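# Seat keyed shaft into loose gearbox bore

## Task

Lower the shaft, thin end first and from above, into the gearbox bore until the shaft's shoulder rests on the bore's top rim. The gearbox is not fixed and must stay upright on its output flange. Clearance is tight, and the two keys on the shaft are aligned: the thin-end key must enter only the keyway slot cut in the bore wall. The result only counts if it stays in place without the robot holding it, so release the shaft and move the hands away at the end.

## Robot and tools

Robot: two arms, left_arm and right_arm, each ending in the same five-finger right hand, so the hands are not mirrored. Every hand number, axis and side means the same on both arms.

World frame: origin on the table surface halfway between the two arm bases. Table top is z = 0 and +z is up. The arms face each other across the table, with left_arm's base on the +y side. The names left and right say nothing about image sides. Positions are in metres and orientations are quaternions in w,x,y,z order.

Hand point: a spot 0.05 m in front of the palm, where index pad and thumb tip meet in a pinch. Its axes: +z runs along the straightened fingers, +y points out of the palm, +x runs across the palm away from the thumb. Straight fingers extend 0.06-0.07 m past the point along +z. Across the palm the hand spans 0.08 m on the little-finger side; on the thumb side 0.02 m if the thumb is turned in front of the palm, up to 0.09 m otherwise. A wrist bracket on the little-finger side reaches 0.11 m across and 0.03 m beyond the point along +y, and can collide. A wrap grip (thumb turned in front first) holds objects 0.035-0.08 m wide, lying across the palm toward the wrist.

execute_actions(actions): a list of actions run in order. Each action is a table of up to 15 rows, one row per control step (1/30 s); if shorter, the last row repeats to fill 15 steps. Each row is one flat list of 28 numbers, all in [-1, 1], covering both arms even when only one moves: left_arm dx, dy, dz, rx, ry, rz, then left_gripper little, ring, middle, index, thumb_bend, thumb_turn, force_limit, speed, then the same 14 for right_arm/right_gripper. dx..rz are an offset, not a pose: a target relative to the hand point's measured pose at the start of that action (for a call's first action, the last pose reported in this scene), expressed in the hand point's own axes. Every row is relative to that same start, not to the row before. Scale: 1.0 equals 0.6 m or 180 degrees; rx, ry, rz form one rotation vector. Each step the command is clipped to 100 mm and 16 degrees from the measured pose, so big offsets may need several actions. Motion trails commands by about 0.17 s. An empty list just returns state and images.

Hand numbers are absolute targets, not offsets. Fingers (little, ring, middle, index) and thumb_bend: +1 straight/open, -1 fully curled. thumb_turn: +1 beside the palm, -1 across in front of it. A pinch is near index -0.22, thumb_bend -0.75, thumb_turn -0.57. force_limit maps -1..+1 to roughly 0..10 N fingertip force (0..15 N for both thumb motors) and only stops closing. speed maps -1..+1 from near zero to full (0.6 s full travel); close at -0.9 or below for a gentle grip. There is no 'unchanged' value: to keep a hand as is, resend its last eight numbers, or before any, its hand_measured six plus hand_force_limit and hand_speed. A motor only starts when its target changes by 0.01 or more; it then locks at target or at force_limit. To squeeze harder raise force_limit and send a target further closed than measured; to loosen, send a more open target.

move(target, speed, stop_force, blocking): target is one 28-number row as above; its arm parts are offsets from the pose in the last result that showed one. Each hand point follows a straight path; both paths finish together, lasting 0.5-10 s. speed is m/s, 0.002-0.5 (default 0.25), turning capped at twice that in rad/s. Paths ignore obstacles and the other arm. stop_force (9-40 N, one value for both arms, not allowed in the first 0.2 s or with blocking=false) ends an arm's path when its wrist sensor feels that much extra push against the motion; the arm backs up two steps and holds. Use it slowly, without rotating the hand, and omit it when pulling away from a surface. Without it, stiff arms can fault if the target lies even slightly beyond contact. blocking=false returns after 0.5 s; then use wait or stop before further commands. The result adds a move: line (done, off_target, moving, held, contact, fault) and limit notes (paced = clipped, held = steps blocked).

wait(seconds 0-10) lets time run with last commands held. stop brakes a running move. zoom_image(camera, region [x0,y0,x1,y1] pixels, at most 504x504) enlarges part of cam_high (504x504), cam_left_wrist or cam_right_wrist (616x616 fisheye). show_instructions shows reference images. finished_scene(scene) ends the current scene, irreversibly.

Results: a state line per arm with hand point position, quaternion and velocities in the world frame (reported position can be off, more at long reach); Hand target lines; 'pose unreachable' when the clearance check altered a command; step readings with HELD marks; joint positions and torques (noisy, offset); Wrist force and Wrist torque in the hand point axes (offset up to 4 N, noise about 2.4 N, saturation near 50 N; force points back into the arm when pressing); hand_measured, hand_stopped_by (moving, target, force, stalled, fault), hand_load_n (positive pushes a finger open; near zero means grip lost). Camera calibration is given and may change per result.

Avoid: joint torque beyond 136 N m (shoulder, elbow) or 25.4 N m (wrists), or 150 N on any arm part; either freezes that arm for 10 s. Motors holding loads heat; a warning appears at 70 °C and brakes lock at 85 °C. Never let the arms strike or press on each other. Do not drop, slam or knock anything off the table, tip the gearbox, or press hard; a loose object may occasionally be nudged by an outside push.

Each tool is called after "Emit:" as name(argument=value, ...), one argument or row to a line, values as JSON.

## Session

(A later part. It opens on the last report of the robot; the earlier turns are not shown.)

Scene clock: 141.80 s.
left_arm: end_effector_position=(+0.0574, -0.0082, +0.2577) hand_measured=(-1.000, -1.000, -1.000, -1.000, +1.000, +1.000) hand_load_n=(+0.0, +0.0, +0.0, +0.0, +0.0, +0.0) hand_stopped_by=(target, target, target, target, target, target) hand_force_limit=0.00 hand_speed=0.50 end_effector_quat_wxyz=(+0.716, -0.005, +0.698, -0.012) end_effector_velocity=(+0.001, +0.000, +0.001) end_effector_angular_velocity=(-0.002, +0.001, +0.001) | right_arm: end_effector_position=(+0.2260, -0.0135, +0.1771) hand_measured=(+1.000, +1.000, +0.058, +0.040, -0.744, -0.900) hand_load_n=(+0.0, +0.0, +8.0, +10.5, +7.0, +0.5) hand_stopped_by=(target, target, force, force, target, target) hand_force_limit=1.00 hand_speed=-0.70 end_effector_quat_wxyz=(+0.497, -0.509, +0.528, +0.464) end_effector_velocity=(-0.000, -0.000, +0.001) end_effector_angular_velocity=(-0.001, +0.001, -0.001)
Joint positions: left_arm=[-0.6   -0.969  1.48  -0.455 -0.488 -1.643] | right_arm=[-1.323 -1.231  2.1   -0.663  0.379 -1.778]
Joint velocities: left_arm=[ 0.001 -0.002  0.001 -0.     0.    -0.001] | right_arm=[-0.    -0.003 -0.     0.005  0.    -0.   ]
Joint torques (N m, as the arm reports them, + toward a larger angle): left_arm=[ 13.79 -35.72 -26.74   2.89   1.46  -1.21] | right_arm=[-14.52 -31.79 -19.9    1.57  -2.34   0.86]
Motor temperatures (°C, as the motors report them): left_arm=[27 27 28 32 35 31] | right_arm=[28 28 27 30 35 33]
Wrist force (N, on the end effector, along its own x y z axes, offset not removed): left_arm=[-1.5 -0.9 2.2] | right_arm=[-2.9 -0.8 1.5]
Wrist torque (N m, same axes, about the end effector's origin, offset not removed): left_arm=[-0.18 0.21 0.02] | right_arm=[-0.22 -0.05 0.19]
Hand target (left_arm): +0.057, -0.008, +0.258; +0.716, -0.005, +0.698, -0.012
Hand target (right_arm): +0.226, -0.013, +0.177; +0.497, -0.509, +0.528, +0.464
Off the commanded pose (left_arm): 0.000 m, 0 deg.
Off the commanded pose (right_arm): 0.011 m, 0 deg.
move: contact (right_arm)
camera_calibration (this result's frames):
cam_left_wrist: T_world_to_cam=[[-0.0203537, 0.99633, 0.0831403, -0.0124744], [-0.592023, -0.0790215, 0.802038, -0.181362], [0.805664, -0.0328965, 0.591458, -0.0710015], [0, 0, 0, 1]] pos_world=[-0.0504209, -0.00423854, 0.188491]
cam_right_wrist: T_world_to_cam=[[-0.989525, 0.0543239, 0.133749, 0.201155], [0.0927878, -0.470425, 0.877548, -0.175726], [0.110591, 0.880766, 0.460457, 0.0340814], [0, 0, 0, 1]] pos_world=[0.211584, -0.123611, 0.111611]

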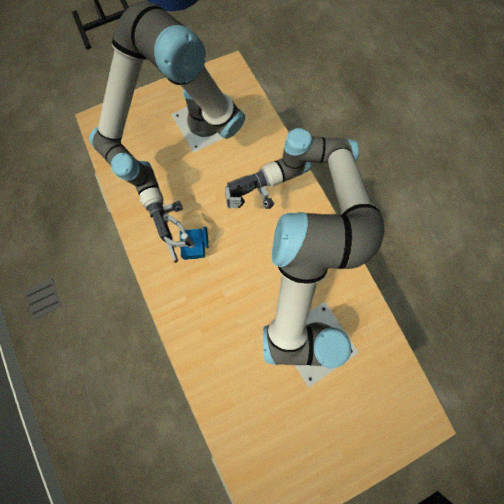

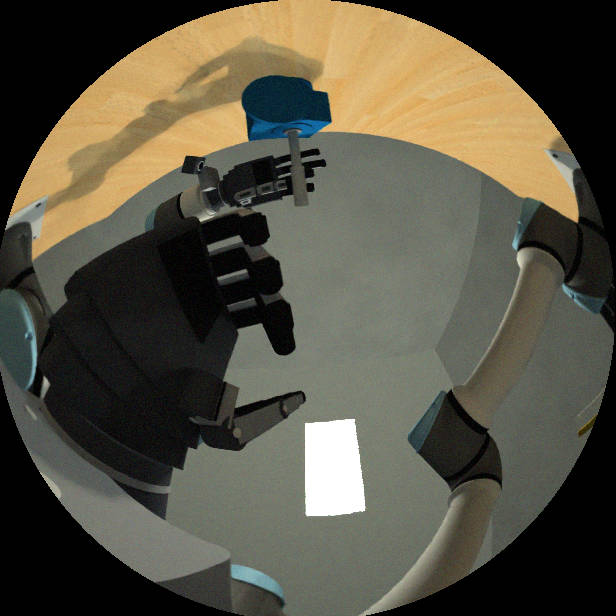

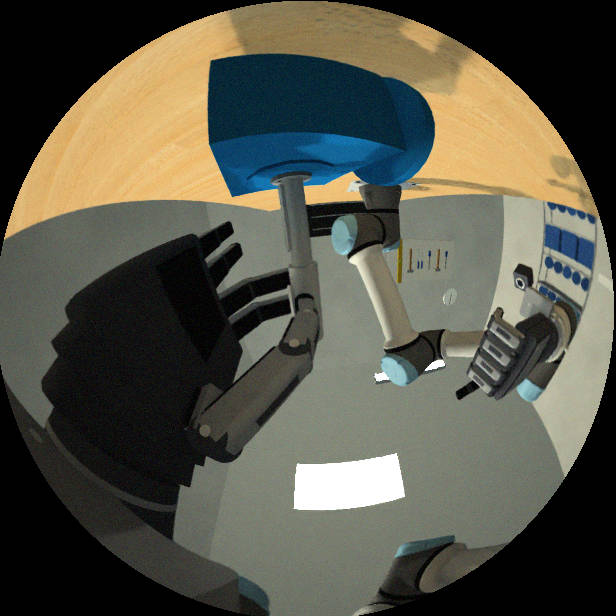

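Emit:
move(
  target=[0,0,0,0,0,0,-1,-1,-1,-1,1,1,0,0.5,-0.002,0,-0.0029,0,-0.005,0,1,1,-0.55,-0.55,-0.75,-0.9,1,-0.7],
  speed=0.005,
)

Emit:
move(
  target=[0,0,0,0,0,0,-1,-1,-1,-1,1,1,0,0.5,0.02,0.0003,0.0013,0,0,0,1,1,-0.55,-0.55,-0.75,-0.9,1,-0.7],
  speed=0.003,
  stop_force=16,
)

Emit:
zoom_image(
  camera="cam_right_wrist",
  region=[250,150,330,230],
)

Scene clock: 143.83 s.
left_arm: end_effector_position=(+0.0574, -0.0082, +0.2577) hand_measured=(-1.000, -1.000, -1.000, -1.000, +1.000, +1.000) hand_load_n=(+0.0, +0.0, +0.0, +0.0, +0.0, +0.0) hand_stopped_by=(target, target, target, target, target, target) hand_force_limit=0.00 hand_speed=0.50 end_effector_quat_wxyz=(+0.716, -0.005, +0.698, -0.012) end_effector_velocity=(-0.000, -0.000, -0.001) end_effector_angular_velocity=(+0.002, -0.001, -0.001) | right_arm: end_effector_position=(+0.2259, -0.0151, +0.1784) hand_measured=(+1.000, +1.000, +0.058, +0.040, -0.744, -0.900) hand_load_n=(+0.0, +0.0, +8.5, +10.5, +7.0, -0.5) hand_stopped_by=(target, target, force, force, target, target) hand_force_limit=1.00 hand_speed=-0.70 end_effector_quat_wxyz=(+0.501, -0.505, +0.524, +0.468) end_effector_velocity=(+0.000, +0.000, +0.000) end_effector_angular_velocity=(+0.002, -0.000, -0.000)
Joint positions: left_arm=[-0.6   -0.969  1.48  -0.455 -0.488 -1.643] | right_arm=[-1.327 -1.236  2.114 -0.713  0.372 -1.741]
Joint velocities: left_arm=[ 0.     0.002 -0.001  0.     0.001  0.   ] | right_arm=[ 0.    -0.     0.001 -0.005  0.     0.004]
Joint torques (N m, as the arm reports them, + toward a larger angle): left_arm=[ 14.32 -35.98 -26.56   2.89   1.46  -1.31] | right_arm=[-14.02 -33.35  -4.18  -1.58  -3.46   2.11]
Motor temperatures (°C, as the motors report them): left_arm=[27 27 28 32 35 31] | right_arm=[28 28 27 30 35 33]
Wrist force (N, on the end effector, along its own x y z axes, offset not removed): left_arm=[-2.6 -2.0 3.1] | right_arm=[3.3 -0.5 0.7]
Wrist torque (N m, same axes, about the end effector's origin, offset not removed): left_arm=[-0.54 0.23 -0.14] | right_arm=[-0.12 -0.12 0.32]
Hand target (left_arm): +0.057, -0.008, +0.258; +0.716, -0.005, +0.698, -0.012
Hand target (right_arm): +0.226, -0.015, +0.178; +0.501, -0.505, +0.524, +0.468
Off the commanded pose (left_arm): 0.000 m, 0 deg.
Off the commanded pose (right_arm): 0.000 m, 0 deg.
move: done
camera_calibration (this result's frames):
cam_left_wrist: T_world_to_cam=[[-0.0203536, 0.99633, 0.0831404, -0.0124744], [-0.592023, -0.0790216, 0.802038, -0.181362], [0.805664, -0.0328966, 0.591458, -0.0710015], [0, 0, 0, 1]] pos_world=[-0.0504209, -0.00423856, 0.188491]
cam_right_wrist: T_world_to_cam=[[-0.989648, 0.0519702, 0.133777, 0.200954], [0.0922163, -0.483974, 0.87021, -0.176402], [0.109969, 0.873538, 0.474171, 0.0325111], [0, 0, 0, 1]] pos_world=[0.211565, -0.124217, 0.111208]

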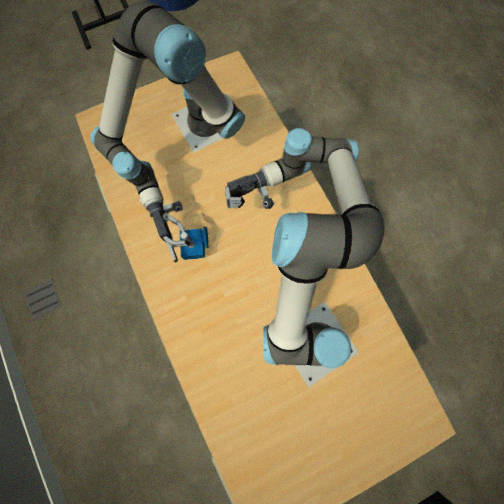

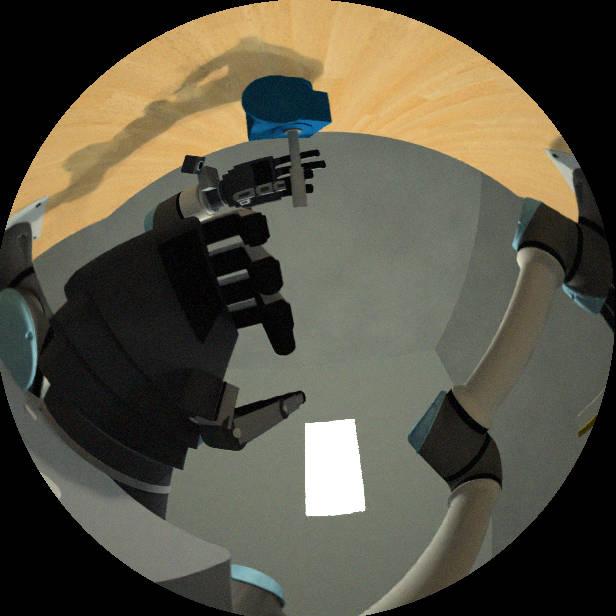

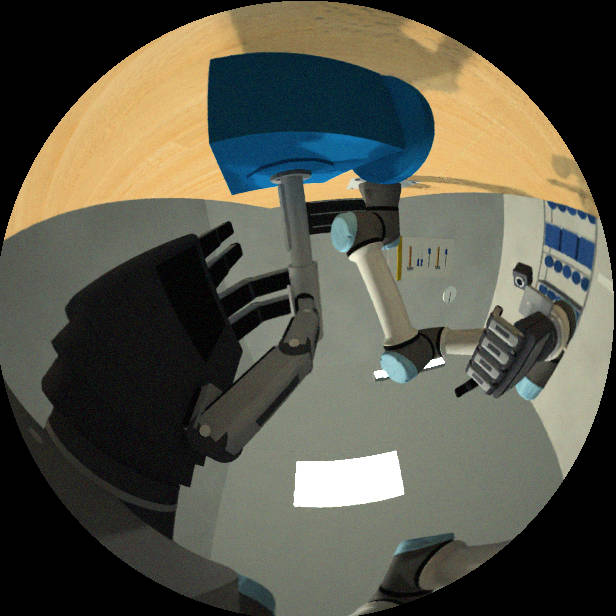

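Scene clock: 145.27 s.
left_arm: end_effector_position=(+0.0574, -0.0082, +0.2577) hand_measured=(-1.000, -1.000, -1.000, -1.000, +1.000, +1.000) hand_load_n=(+0.0, +0.0, +0.0, +0.0, +0.0, +0.0) hand_stopped_by=(target, target, target, target, target, target) hand_force_limit=0.00 hand_speed=0.50 end_effector_quat_wxyz=(+0.716, -0.005, +0.698, -0.012) end_effector_velocity=(+0.000, +0.000, +0.001) end_effector_angular_velocity=(-0.001, +0.001, +0.000) | right_arm: end_effector_position=(+0.2259, -0.0151, +0.1751) hand_measured=(+1.000, +1.000, +0.058, +0.040, -0.744, -0.900) hand_load_n=(+0.0, +0.0, +8.0, +9.5, +7.0, +1.5) hand_stopped_by=(target, target, force, force, target, target) hand_force_limit=1.00 hand_speed=-0.70 end_effector_quat_wxyz=(+0.501, -0.505, +0.524, +0.468) end_effector_velocity=(+0.000, -0.000, +0.001) end_effector_angular_velocity=(+0.000, -0.000, +0.000)
Joint positions: left_arm=[-0.6   -0.969  1.48  -0.455 -0.488 -1.643] | right_arm=[-1.327 -1.229  2.117 -0.722  0.372 -1.741]
Joint velocities: left_arm=[ 0.    -0.002  0.001  0.    -0.     0.   ] | right_arm=[-0.    -0.003 -0.001  0.003 -0.     0.   ]
Joint torques (N m, as the arm reports them, + toward a larger angle): left_arm=[ 13.39 -35.1  -26.1    2.76   1.52  -1.3 ] | right_arm=[ -8.18 -31.1  -12.26   1.47   0.09  -1.33]
Motor temperatures (°C, as the motors report them): left_arm=[27 27 28 32 35 31] | right_arm=[28 28 27 30 35 33]
Wrist force (N, on the end effector, along its own x y z axes, offset not removed): left_arm=[-3.8 -1.1 -1.2] | right_arm=[-5.3 0.7 2.1]
Wrist torque (N m, same axes, about the end effector's origin, offset not removed): left_arm=[0.01 0.47 -0.26] | right_arm=[-0.17 -0.03 0.32]
Hand target (left_arm): +0.057, -0.008, +0.258; +0.716, -0.005, +0.698, -0.012
Hand target (right_arm): +0.226, -0.015, +0.175; +0.501, -0.505, +0.524, +0.468
Off the commanded pose (left_arm): 0.000 m, 0 deg.
Off the commanded pose (right_arm): 0.009 m, 0 deg.
move: contact (right_arm)
camera_calibration (this result's frames):
cam_left_wrist: T_world_to_cam=[[-0.0203536, 0.99633, 0.0831402, -0.0124744], [-0.592023, -0.0790214, 0.802038, -0.181362], [0.805664, -0.0328965, 0.591458, -0.0710015], [0, 0, 0, 1]] pos_world=[-0.0504209, -0.00423858, 0.188491]
cam_right_wrist: T_world_to_cam=[[-0.989616, 0.0519741, 0.134011, 0.201318], [0.0924297, -0.483899, 0.870229, -0.173576], [0.110077, 0.873579, 0.47407, 0.0340891], [0, 0, 0, 1]] pos_world=[0.211518, -0.124236, 0.107912]

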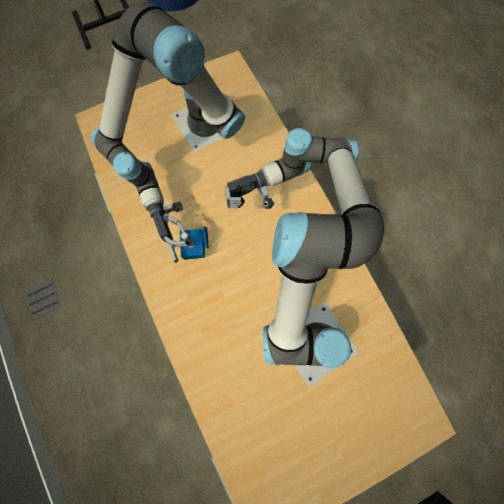

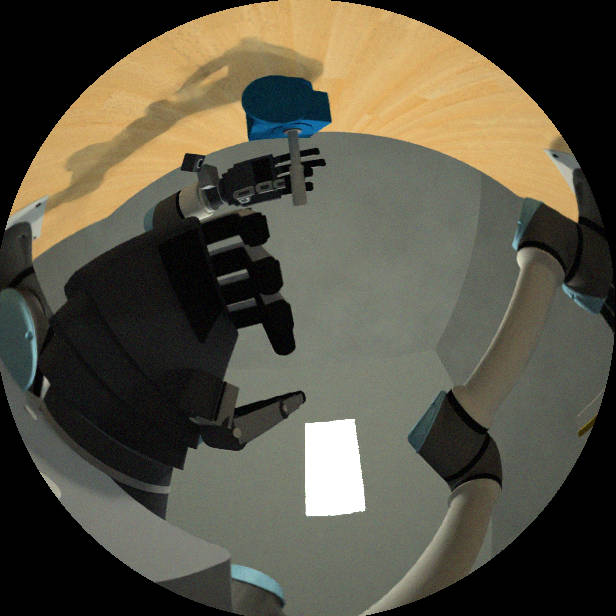

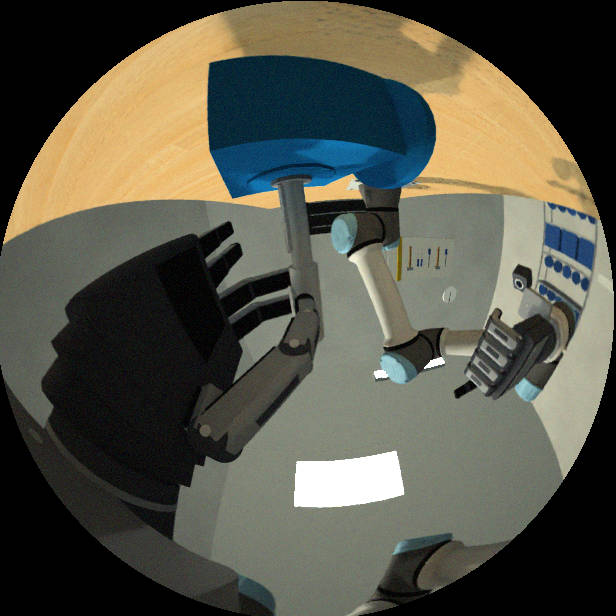

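Region (250, 150, 330, 230) of cam_right_wrist's 616x616 image, scaled by 6.300, with more detail than that image has.

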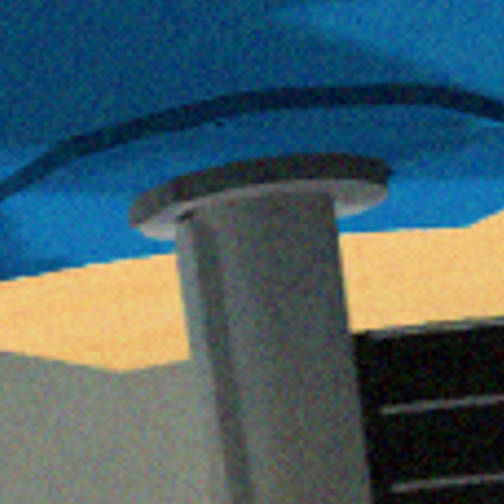

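Emit:
move(
  target=[0,0,0,0,0,0,-1,-1,-1,-1,1,1,0,0.5,-0.0012,0.0009,-0.0004,0.017,0,0,1,1,-0.55,-0.55,-0.75,-0.9,1,-0.7],
  speed=0.015,
)

Emit:
move(
  target=[0,0,0,0,0,0,-1,-1,-1,-1,1,1,0,0.5,0.02,0.0003,0.0013,0,0,0,1,1,-0.55,-0.55,-0.75,-0.9,1,-0.7],
  speed=0.003,
  stop_force=14,
)

Emit:
zoom_image(
  camera="cam_right_wrist",
  region=[250,150,330,230],
)

Emit:
zoom_image(
  camera="cam_high",
  region=[165,215,225,275],
)

Scene clock: 147.57 s.
left_arm: end_effector_position=(+0.0574, -0.0082, +0.2577) hand_measured=(-1.000, -1.000, -1.000, -1.000, +1.000, +1.000) hand_load_n=(+0.0, +0.0, +0.0, +0.0, +0.0, +0.0) hand_stopped_by=(target, target, target, target, target, target) hand_force_limit=0.00 hand_speed=0.50 end_effector_quat_wxyz=(+0.716, -0.005, +0.698, -0.012) end_effector_velocity=(-0.000, +0.000, +0.000) end_effector_angular_velocity=(+0.003, -0.001, -0.000) | right_arm: end_effector_position=(+0.2253, -0.0153, +0.1758) hand_measured=(+1.000, +1.000, +0.058, +0.040, -0.744, -0.900) hand_load_n=(+0.0, +0.0, +8.0, +9.5, +6.5, +0.5) hand_stopped_by=(target, target, force, force, target, target) hand_force_limit=1.00 hand_speed=-0.70 end_effector_quat_wxyz=(+0.514, -0.492, +0.536, +0.454) end_effector_velocity=(-0.000, +0.000, +0.000) end_effector_angular_velocity=(+0.001, -0.002, -0.003)
Joint positions: left_arm=[-0.6   -0.969  1.48  -0.455 -0.488 -1.643] | right_arm=[-1.321 -1.258  2.158 -0.758  0.431 -1.719]
Joint velocities: left_arm=[-0.    -0.     0.     0.001  0.     0.002] | right_arm=[ 0.001 -0.002  0.002 -0.003  0.004  0.002]
Joint torques (N m, as the arm reports them, + toward a larger angle): left_arm=[ 13.93 -36.46 -26.78   2.84   1.4   -1.19] | right_arm=[ 11.05 -31.68  -4.58  -1.77   2.66   2.24]
Motor temperatures (°C, as the motors report them): left_arm=[27 27 28 32 35 31] | right_arm=[28 28 27 30 35 33]
Wrist force (N, on the end effector, along its own x y z axes, offset not removed): left_arm=[-6.4 -3.2 -1.3] | right_arm=[2.8 -0.7 3.2]
Wrist torque (N m, same axes, about the end effector's origin, offset not removed): left_arm=[-0.15 0.82 -0.39] | right_arm=[-0.33 -0.10 0.24]
Hand target (left_arm): +0.057, -0.008, +0.258; +0.716, -0.005, +0.698, -0.012
Hand target (right_arm): +0.225, -0.015, +0.176; +0.514, -0.492, +0.536, +0.454
Off the commanded pose (left_arm): 0.000 m, 0 deg.
Off the commanded pose (right_arm): 0.000 m, 0 deg.
move: done
camera_calibration (this result's frames):
cam_left_wrist: T_world_to_cam=[[-0.0203536, 0.99633, 0.0831405, -0.0124745], [-0.592023, -0.0790217, 0.802038, -0.181362], [0.805664, -0.0328967, 0.591458, -0.0710015], [0, 0, 0, 1]] pos_world=[-0.0504209, -0.00423853, 0.188491]
cam_right_wrist: T_world_to_cam=[[-0.985904, 0.104249, 0.130862, 0.201195], [0.0638298, -0.488636, 0.87015, -0.167827], [0.154656, 0.866237, 0.475094, 0.0236209], [0, 0, 0, 1]] pos_world=[0.205419, -0.123442, 0.108484]

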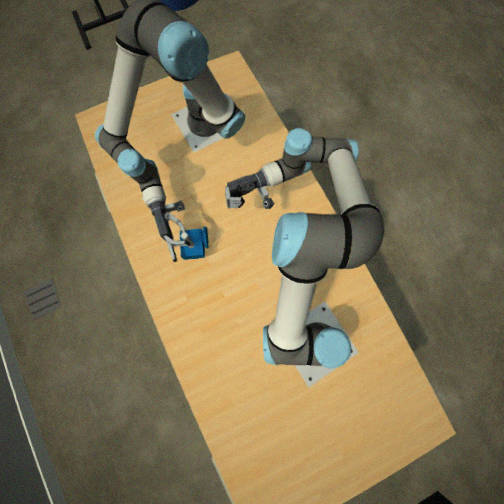

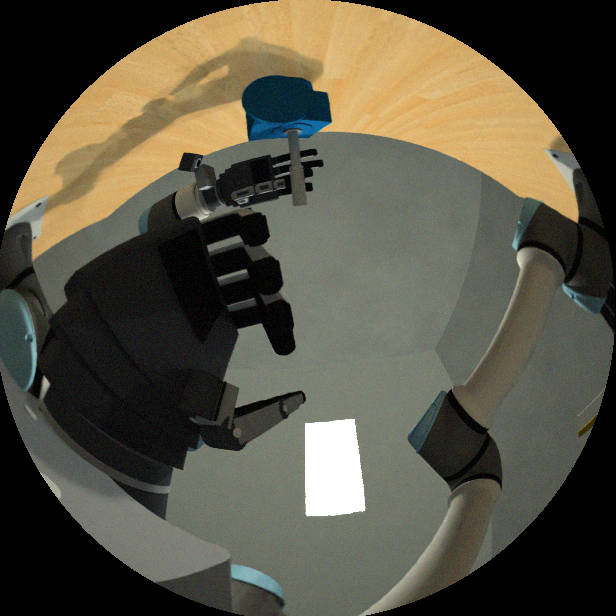

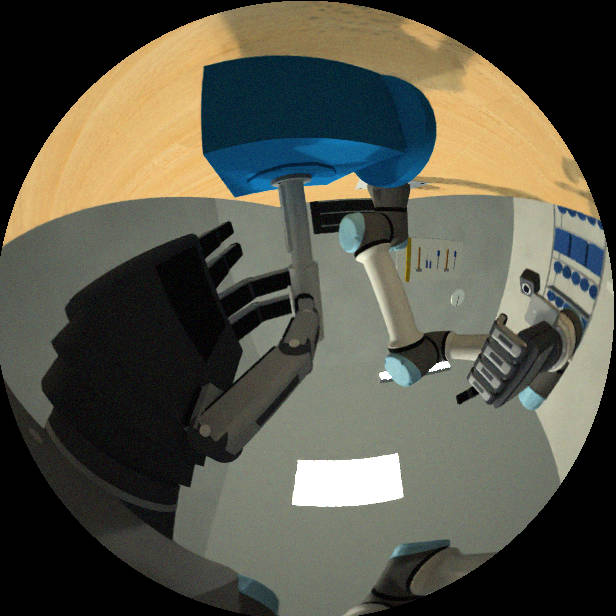

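Scene clock: 151.80 s.
left_arm: end_effector_position=(+0.0574, -0.0082, +0.2577) hand_measured=(-1.000, -1.000, -1.000, -1.000, +1.000, +1.000) hand_load_n=(+0.0, +0.0, +0.0, +0.0, +0.0, +0.0) hand_stopped_by=(target, target, target, target, target, target) hand_force_limit=0.00 hand_speed=0.50 end_effector_quat_wxyz=(+0.716, -0.005, +0.698, -0.012) end_effector_velocity=(-0.000, -0.000, -0.000) end_effector_angular_velocity=(-0.001, +0.001, +0.002) | right_arm: end_effector_position=(+0.2254, -0.0152, +0.1638) hand_measured=(+1.000, +1.000, +0.058, +0.040, -0.744, -0.900) hand_load_n=(+0.0, +0.0, +6.0, +6.5, +4.0, -0.5) hand_stopped_by=(target, target, force, force, target, target) hand_force_limit=1.00 hand_speed=-0.70 end_effector_quat_wxyz=(+0.514, -0.492, +0.536, +0.454) end_effector_velocity=(-0.000, -0.000, -0.001) end_effector_angular_velocity=(-0.000, +0.002, +0.000)
Joint positions: left_arm=[-0.6   -0.969  1.48  -0.455 -0.488 -1.643] | right_arm=[-1.321 -1.231  2.166 -0.793  0.431 -1.719]
Joint velocities: left_arm=[ 0.     0.001 -0.002 -0.001 -0.002  0.001] | right_arm=[-0.     0.001  0.001  0.    -0.     0.   ]
Joint torques (N m, as the arm reports them, + toward a larger angle): left_arm=[ 14.38 -36.25 -26.04   2.93   1.3   -1.15] | right_arm=[ 10.   -16.77  -2.76  -1.56   2.56   1.94]
Motor temperatures (°C, as the motors report them): left_arm=[27 27 28 32 35 31] | right_arm=[28 28 27 30 35 33]
Wrist force (N, on the end effector, along its own x y z axes, offset not removed): left_arm=[-0.5 0.9 -0.9] | right_arm=[-3.1 3.9 6.5]
Wrist torque (N m, same axes, about the end effector's origin, offset not removed): left_arm=[0.10 0.09 -0.10] | right_arm=[0.04 0.09 0.18]
Hand target (left_arm): +0.057, -0.008, +0.258; +0.716, -0.005, +0.698, -0.012
Hand target (right_arm): +0.225, -0.015, +0.164; +0.514, -0.492, +0.536, +0.454
Off the commanded pose (left_arm): 0.000 m, 0 deg.
Off the commanded pose (right_arm): 0.000 m, 0 deg.
move: done
camera_calibration (this result's frames):
cam_left_wrist: T_world_to_cam=[[-0.0203536, 0.99633, 0.0831403, -0.0124744], [-0.592023, -0.0790215, 0.802038, -0.181362], [0.805664, -0.0328966, 0.591458, -0.0710014], [0, 0, 0, 1]] pos_world=[-0.0504209, -0.00423858, 0.188491]
cam_right_wrist: T_world_to_cam=[[-0.985905, 0.104244, 0.130864, 0.202837], [0.0638345, -0.48863, 0.870153, -0.157355], [0.154652, 0.866241, 0.475088, 0.0292571], [0, 0, 0, 1]] pos_world=[0.205498, -0.123377, 0.0964793]

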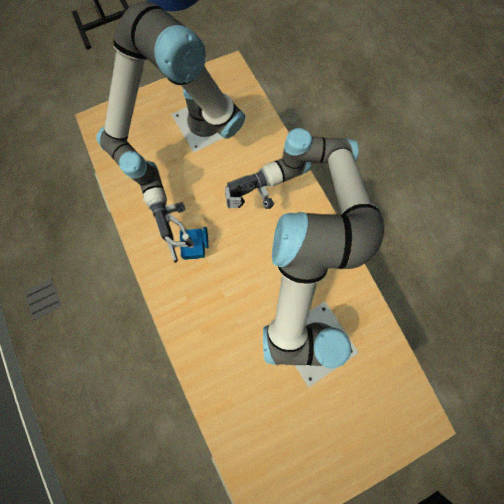

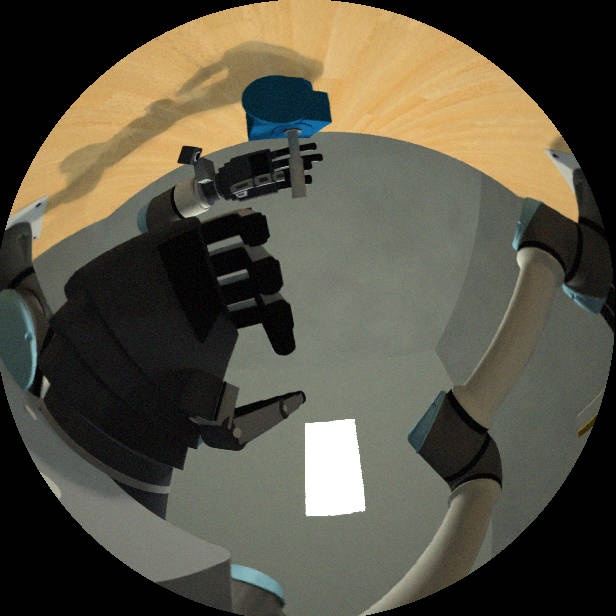

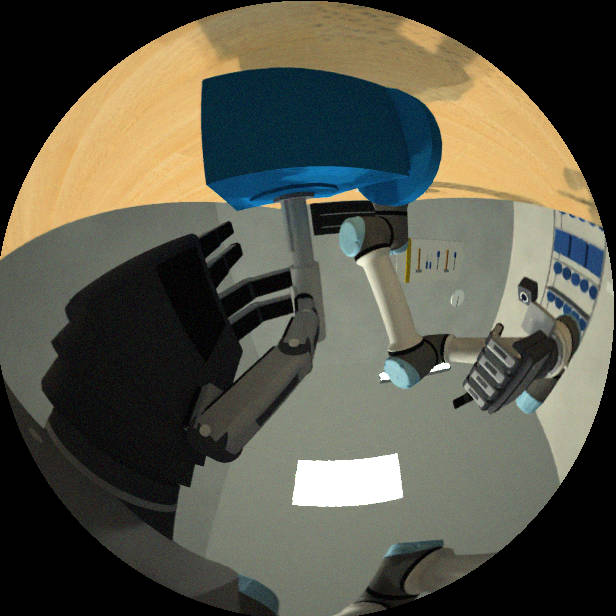

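Region (250, 150, 330, 230) of cam_right_wrist's 616x616 image, scaled by 6.300, with more detail than that image has.

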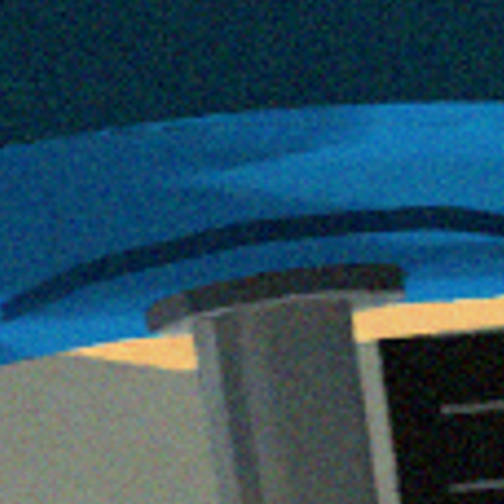

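Region (165, 215, 225, 275) of cam_high's 504x504 image, scaled by 8.400, with more detail than that image has.

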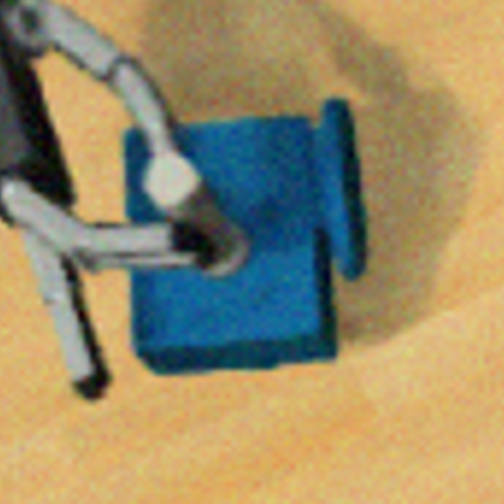

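In. Release.

Emit:
move(
  target=[0,0,0,0,0,0,-1,-1,-1,-1,1,1,0,0.5,0,0,0,0,0,0,1,1,1,1,-0.5,-0.9,1,-0.3],
)

Emit:
zoom_image(
  camera="cam_left_wrist",
  region=[240,110,360,230],
)

Scene clock: 152.97 s.
left_arm: end_effector_position=(+0.0574, -0.0082, +0.2577) hand_measured=(-1.000, -1.000, -1.000, -1.000, +1.000, +1.000) hand_load_n=(+0.0, +0.0, +0.0, +0.0, +0.0, +0.0) hand_stopped_by=(target, target, target, target, target, target) hand_force_limit=0.00 hand_speed=0.50 end_effector_quat_wxyz=(+0.716, -0.005, +0.698, -0.012) end_effector_velocity=(+0.001, +0.001, -0.000) end_effector_angular_velocity=(+0.001, -0.001, +0.001) | right_arm: end_effector_position=(+0.2254, -0.0152, +0.1638) hand_measured=(+1.000, +1.000, +1.000, +1.000, -0.500, -0.900) hand_load_n=(+0.0, +0.0, +0.0, +0.0, +0.0, +0.0) hand_stopped_by=(target, target, target, target, target, target) hand_force_limit=1.00 hand_speed=-0.30 end_effector_quat_wxyz=(+0.514, -0.492, +0.536, +0.454) end_effector_velocity=(-0.001, -0.000, -0.000) end_effector_angular_velocity=(-0.000, +0.001, +0.001)
Joint positions: left_arm=[-0.6   -0.969  1.48  -0.455 -0.488 -1.643] | right_arm=[-1.321 -1.231  2.166 -0.793  0.431 -1.719]
Joint velocities: left_arm=[ 0.    -0.001  0.002  0.    -0.    -0.001] | right_arm=[ 0.    -0.     0.001  0.    -0.001  0.   ]
Joint torques (N m, as the arm reports them, + toward a larger angle): left_arm=[ 13.33 -36.04 -26.26   2.98   1.43  -1.17] | right_arm=[ 10.46 -31.96  -9.41   1.17   2.22   1.15]
Motor temperatures (°C, as the motors report them): left_arm=[27 27 28 32 35 31] | right_arm=[28 28 27 30 35 33]
Wrist force (N, on the end effector, along its own x y z axes, offset not removed): left_arm=[-4.9 0.0 0.7] | right_arm=[-1.0 0.4 0.9]
Wrist torque (N m, same axes, about the end effector's origin, offset not removed): left_arm=[-0.05 0.70 -0.39] | right_arm=[-0.12 0.20 0.04]
Hand target (left_arm): +0.057, -0.008, +0.258; +0.716, -0.005, +0.698, -0.012
Hand target (right_arm): +0.225, -0.015, +0.164; +0.514, -0.492, +0.536, +0.454
Off the commanded pose (left_arm): 0.000 m, 0 deg.
Off the commanded pose (right_arm): 0.000 m, 0 deg.
move: done
camera_calibration (this result's frames):
cam_left_wrist: T_world_to_cam=[[-0.0203536, 0.99633, 0.0831403, -0.0124744], [-0.592023, -0.0790215, 0.802038, -0.181362], [0.805664, -0.0328966, 0.591458, -0.0710015], [0, 0, 0, 1]] pos_world=[-0.0504209, -0.00423854, 0.188491]
cam_right_wrist: T_world_to_cam=[[-0.985897, 0.104249, 0.130914, 0.202821], [0.0638787, -0.488617, 0.870157, -0.157353], [0.15468, 0.866248, 0.475067, 0.0292654], [0, 0, 0, 1]] pos_world=[0.205486, -0.12338, 0.0964664]

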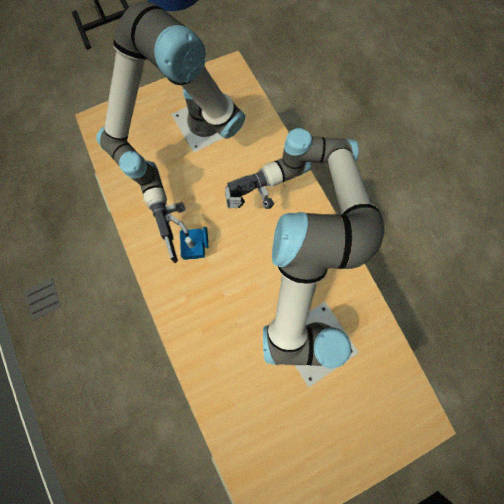

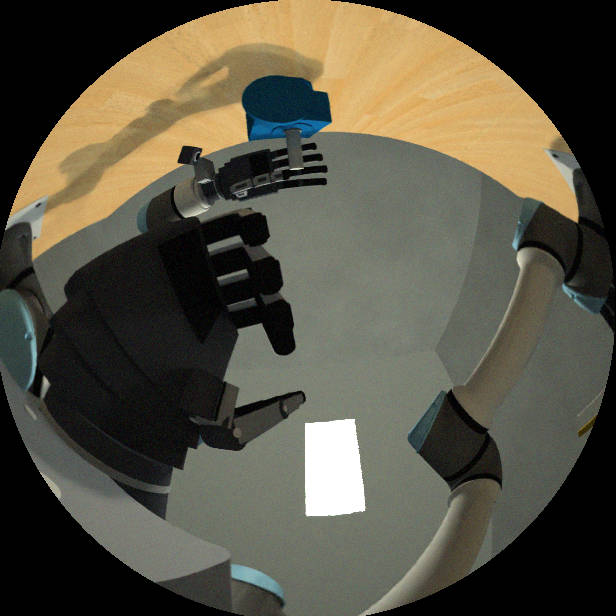

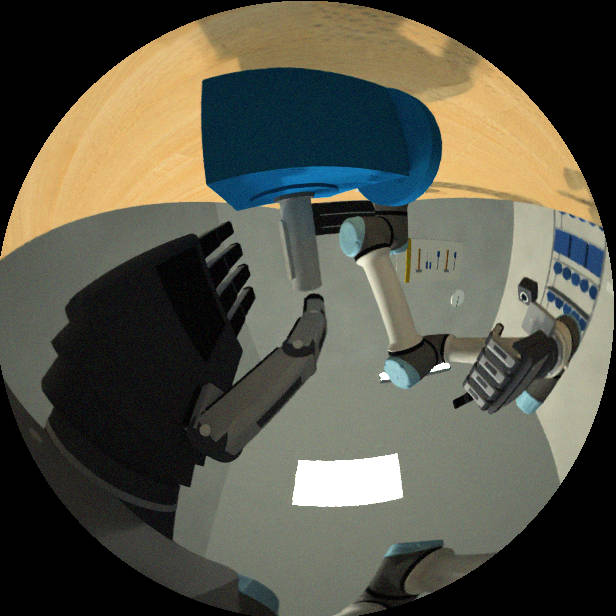

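Region (240, 110, 360, 230) of cam_left_wrist's 616x616 image, scaled by 4.200, with more detail than that image has.

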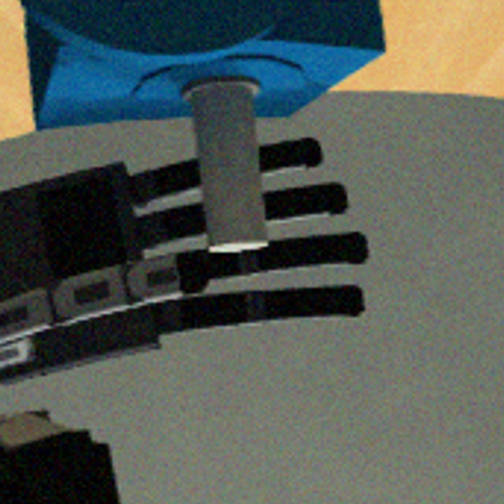

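Seated. Retreat.

Emit:
move(
  target=[0,0,-0.1,0,0,0,-1,-1,-1,-1,1,1,0,0.5,-0.2,-0.05,-0.12,0,0,0,1,1,1,1,-0.5,-0.9,1,-0.3],
  speed=0.15,
)

Scene clock: 154.50 s.
left_arm: end_effector_position=(-0.0025, -0.0076, +0.2561) hand_measured=(-1.000, -1.000, -1.000, -1.000, +1.000, +1.000) hand_load_n=(+0.0, +0.0, +0.0, +0.0, +0.0, +0.0) hand_stopped_by=(target, target, target, target, target, target) hand_force_limit=0.00 hand_speed=0.50 end_effector_quat_wxyz=(+0.716, -0.005, +0.698, -0.012) end_effector_velocity=(-0.001, -0.000, +0.000) end_effector_angular_velocity=(-0.003, +0.001, -0.002) | right_arm: end_effector_position=(+0.2458, -0.0825, +0.2886) hand_measured=(+1.000, +1.000, +1.000, +1.000, -0.500, -0.900) hand_load_n=(+0.0, +0.0, +0.0, +0.0, +0.0, +0.0) hand_stopped_by=(target, target, target, target, target, target) hand_force_limit=1.00 hand_speed=-0.30 end_effector_quat_wxyz=(+0.514, -0.492, +0.536, +0.454) end_effector_velocity=(+0.001, -0.001, +0.001) end_effector_angular_velocity=(-0.007, +0.001, -0.001)
Joint positions: left_arm=[-0.688 -0.93   1.417 -0.439 -0.576 -1.634] | right_arm=[-1.522 -1.485  2.068 -0.329  0.233 -1.837]
Joint velocities: left_arm=[-0.002 -0.001 -0.    -0.     0.    -0.002] | right_arm=[-0.003  0.005 -0.01   0.037 -0.    -0.031]
Joint torques (N m, as the arm reports them, + toward a larger angle): left_arm=[-12.29 -37.57 -27.     3.02  -1.64   1.96] | right_arm=[-13.75 -11.59 -28.32   1.89  -3.28  -1.69]
Motor temperatures (°C, as the motors report them): left_arm=[27 27 28 32 35 31] | right_arm=[28 28 27 30 35 33]
Wrist force (N, on the end effector, along its own x y z axes, offset not removed): left_arm=[-4.0 0.7 0.0] | right_arm=[-0.3 1.7 0.9]
Wrist torque (N m, same axes, about the end effector's origin, offset not removed): left_arm=[0.33 0.40 -0.32] | right_arm=[0.08 0.25 0.14]
Hand target (left_arm): -0.003, -0.008, +0.256; +0.716, -0.005, +0.698, -0.012
Hand target (right_arm): +0.246, -0.083, +0.289; +0.514, -0.492, +0.536, +0.454
Off the commanded pose (left_arm): 0.000 m, 0 deg.
Off the commanded pose (right_arm): 0.000 m, 0 deg.
move: done
camera_calibration (this result's frames):
cam_left_wrist: T_world_to_cam=[[-0.0203451, 0.996321, 0.0832504, -0.0141526], [-0.591882, -0.0791108, 0.802133, -0.2155], [0.805768, -0.0329549, 0.591314, -0.0216928], [0, 0, 0, 1]] pos_world=[-0.110359, -0.0036627, 0.186865]
cam_right_wrist: T_world_to_cam=[[-0.985885, 0.104294, 0.130968, 0.213653], [0.063749, -0.489489, 0.869676, -0.300006], [0.15481, 0.86575, 0.475932, 0.0248115], [0, 0, 0, 1]] pos_world=[0.225922, -0.190613, 0.221117]

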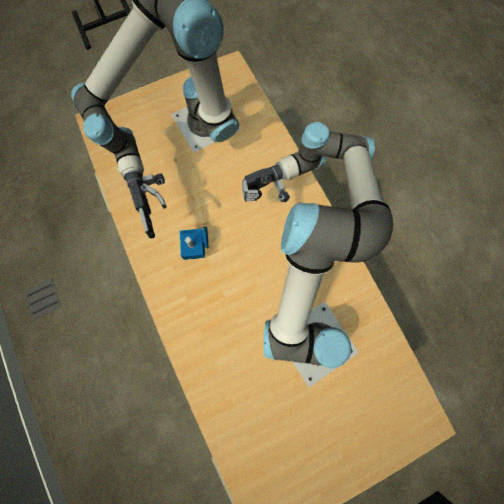

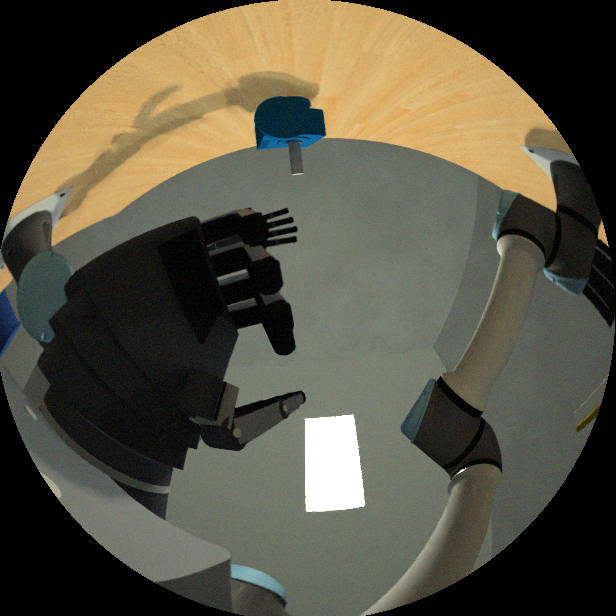

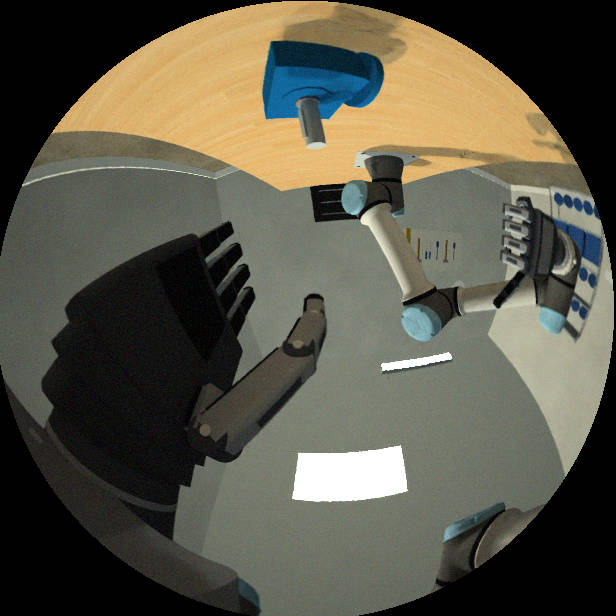

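Emit:
finished_scene(
  scene=2,
)

The scene is finished: the task was done.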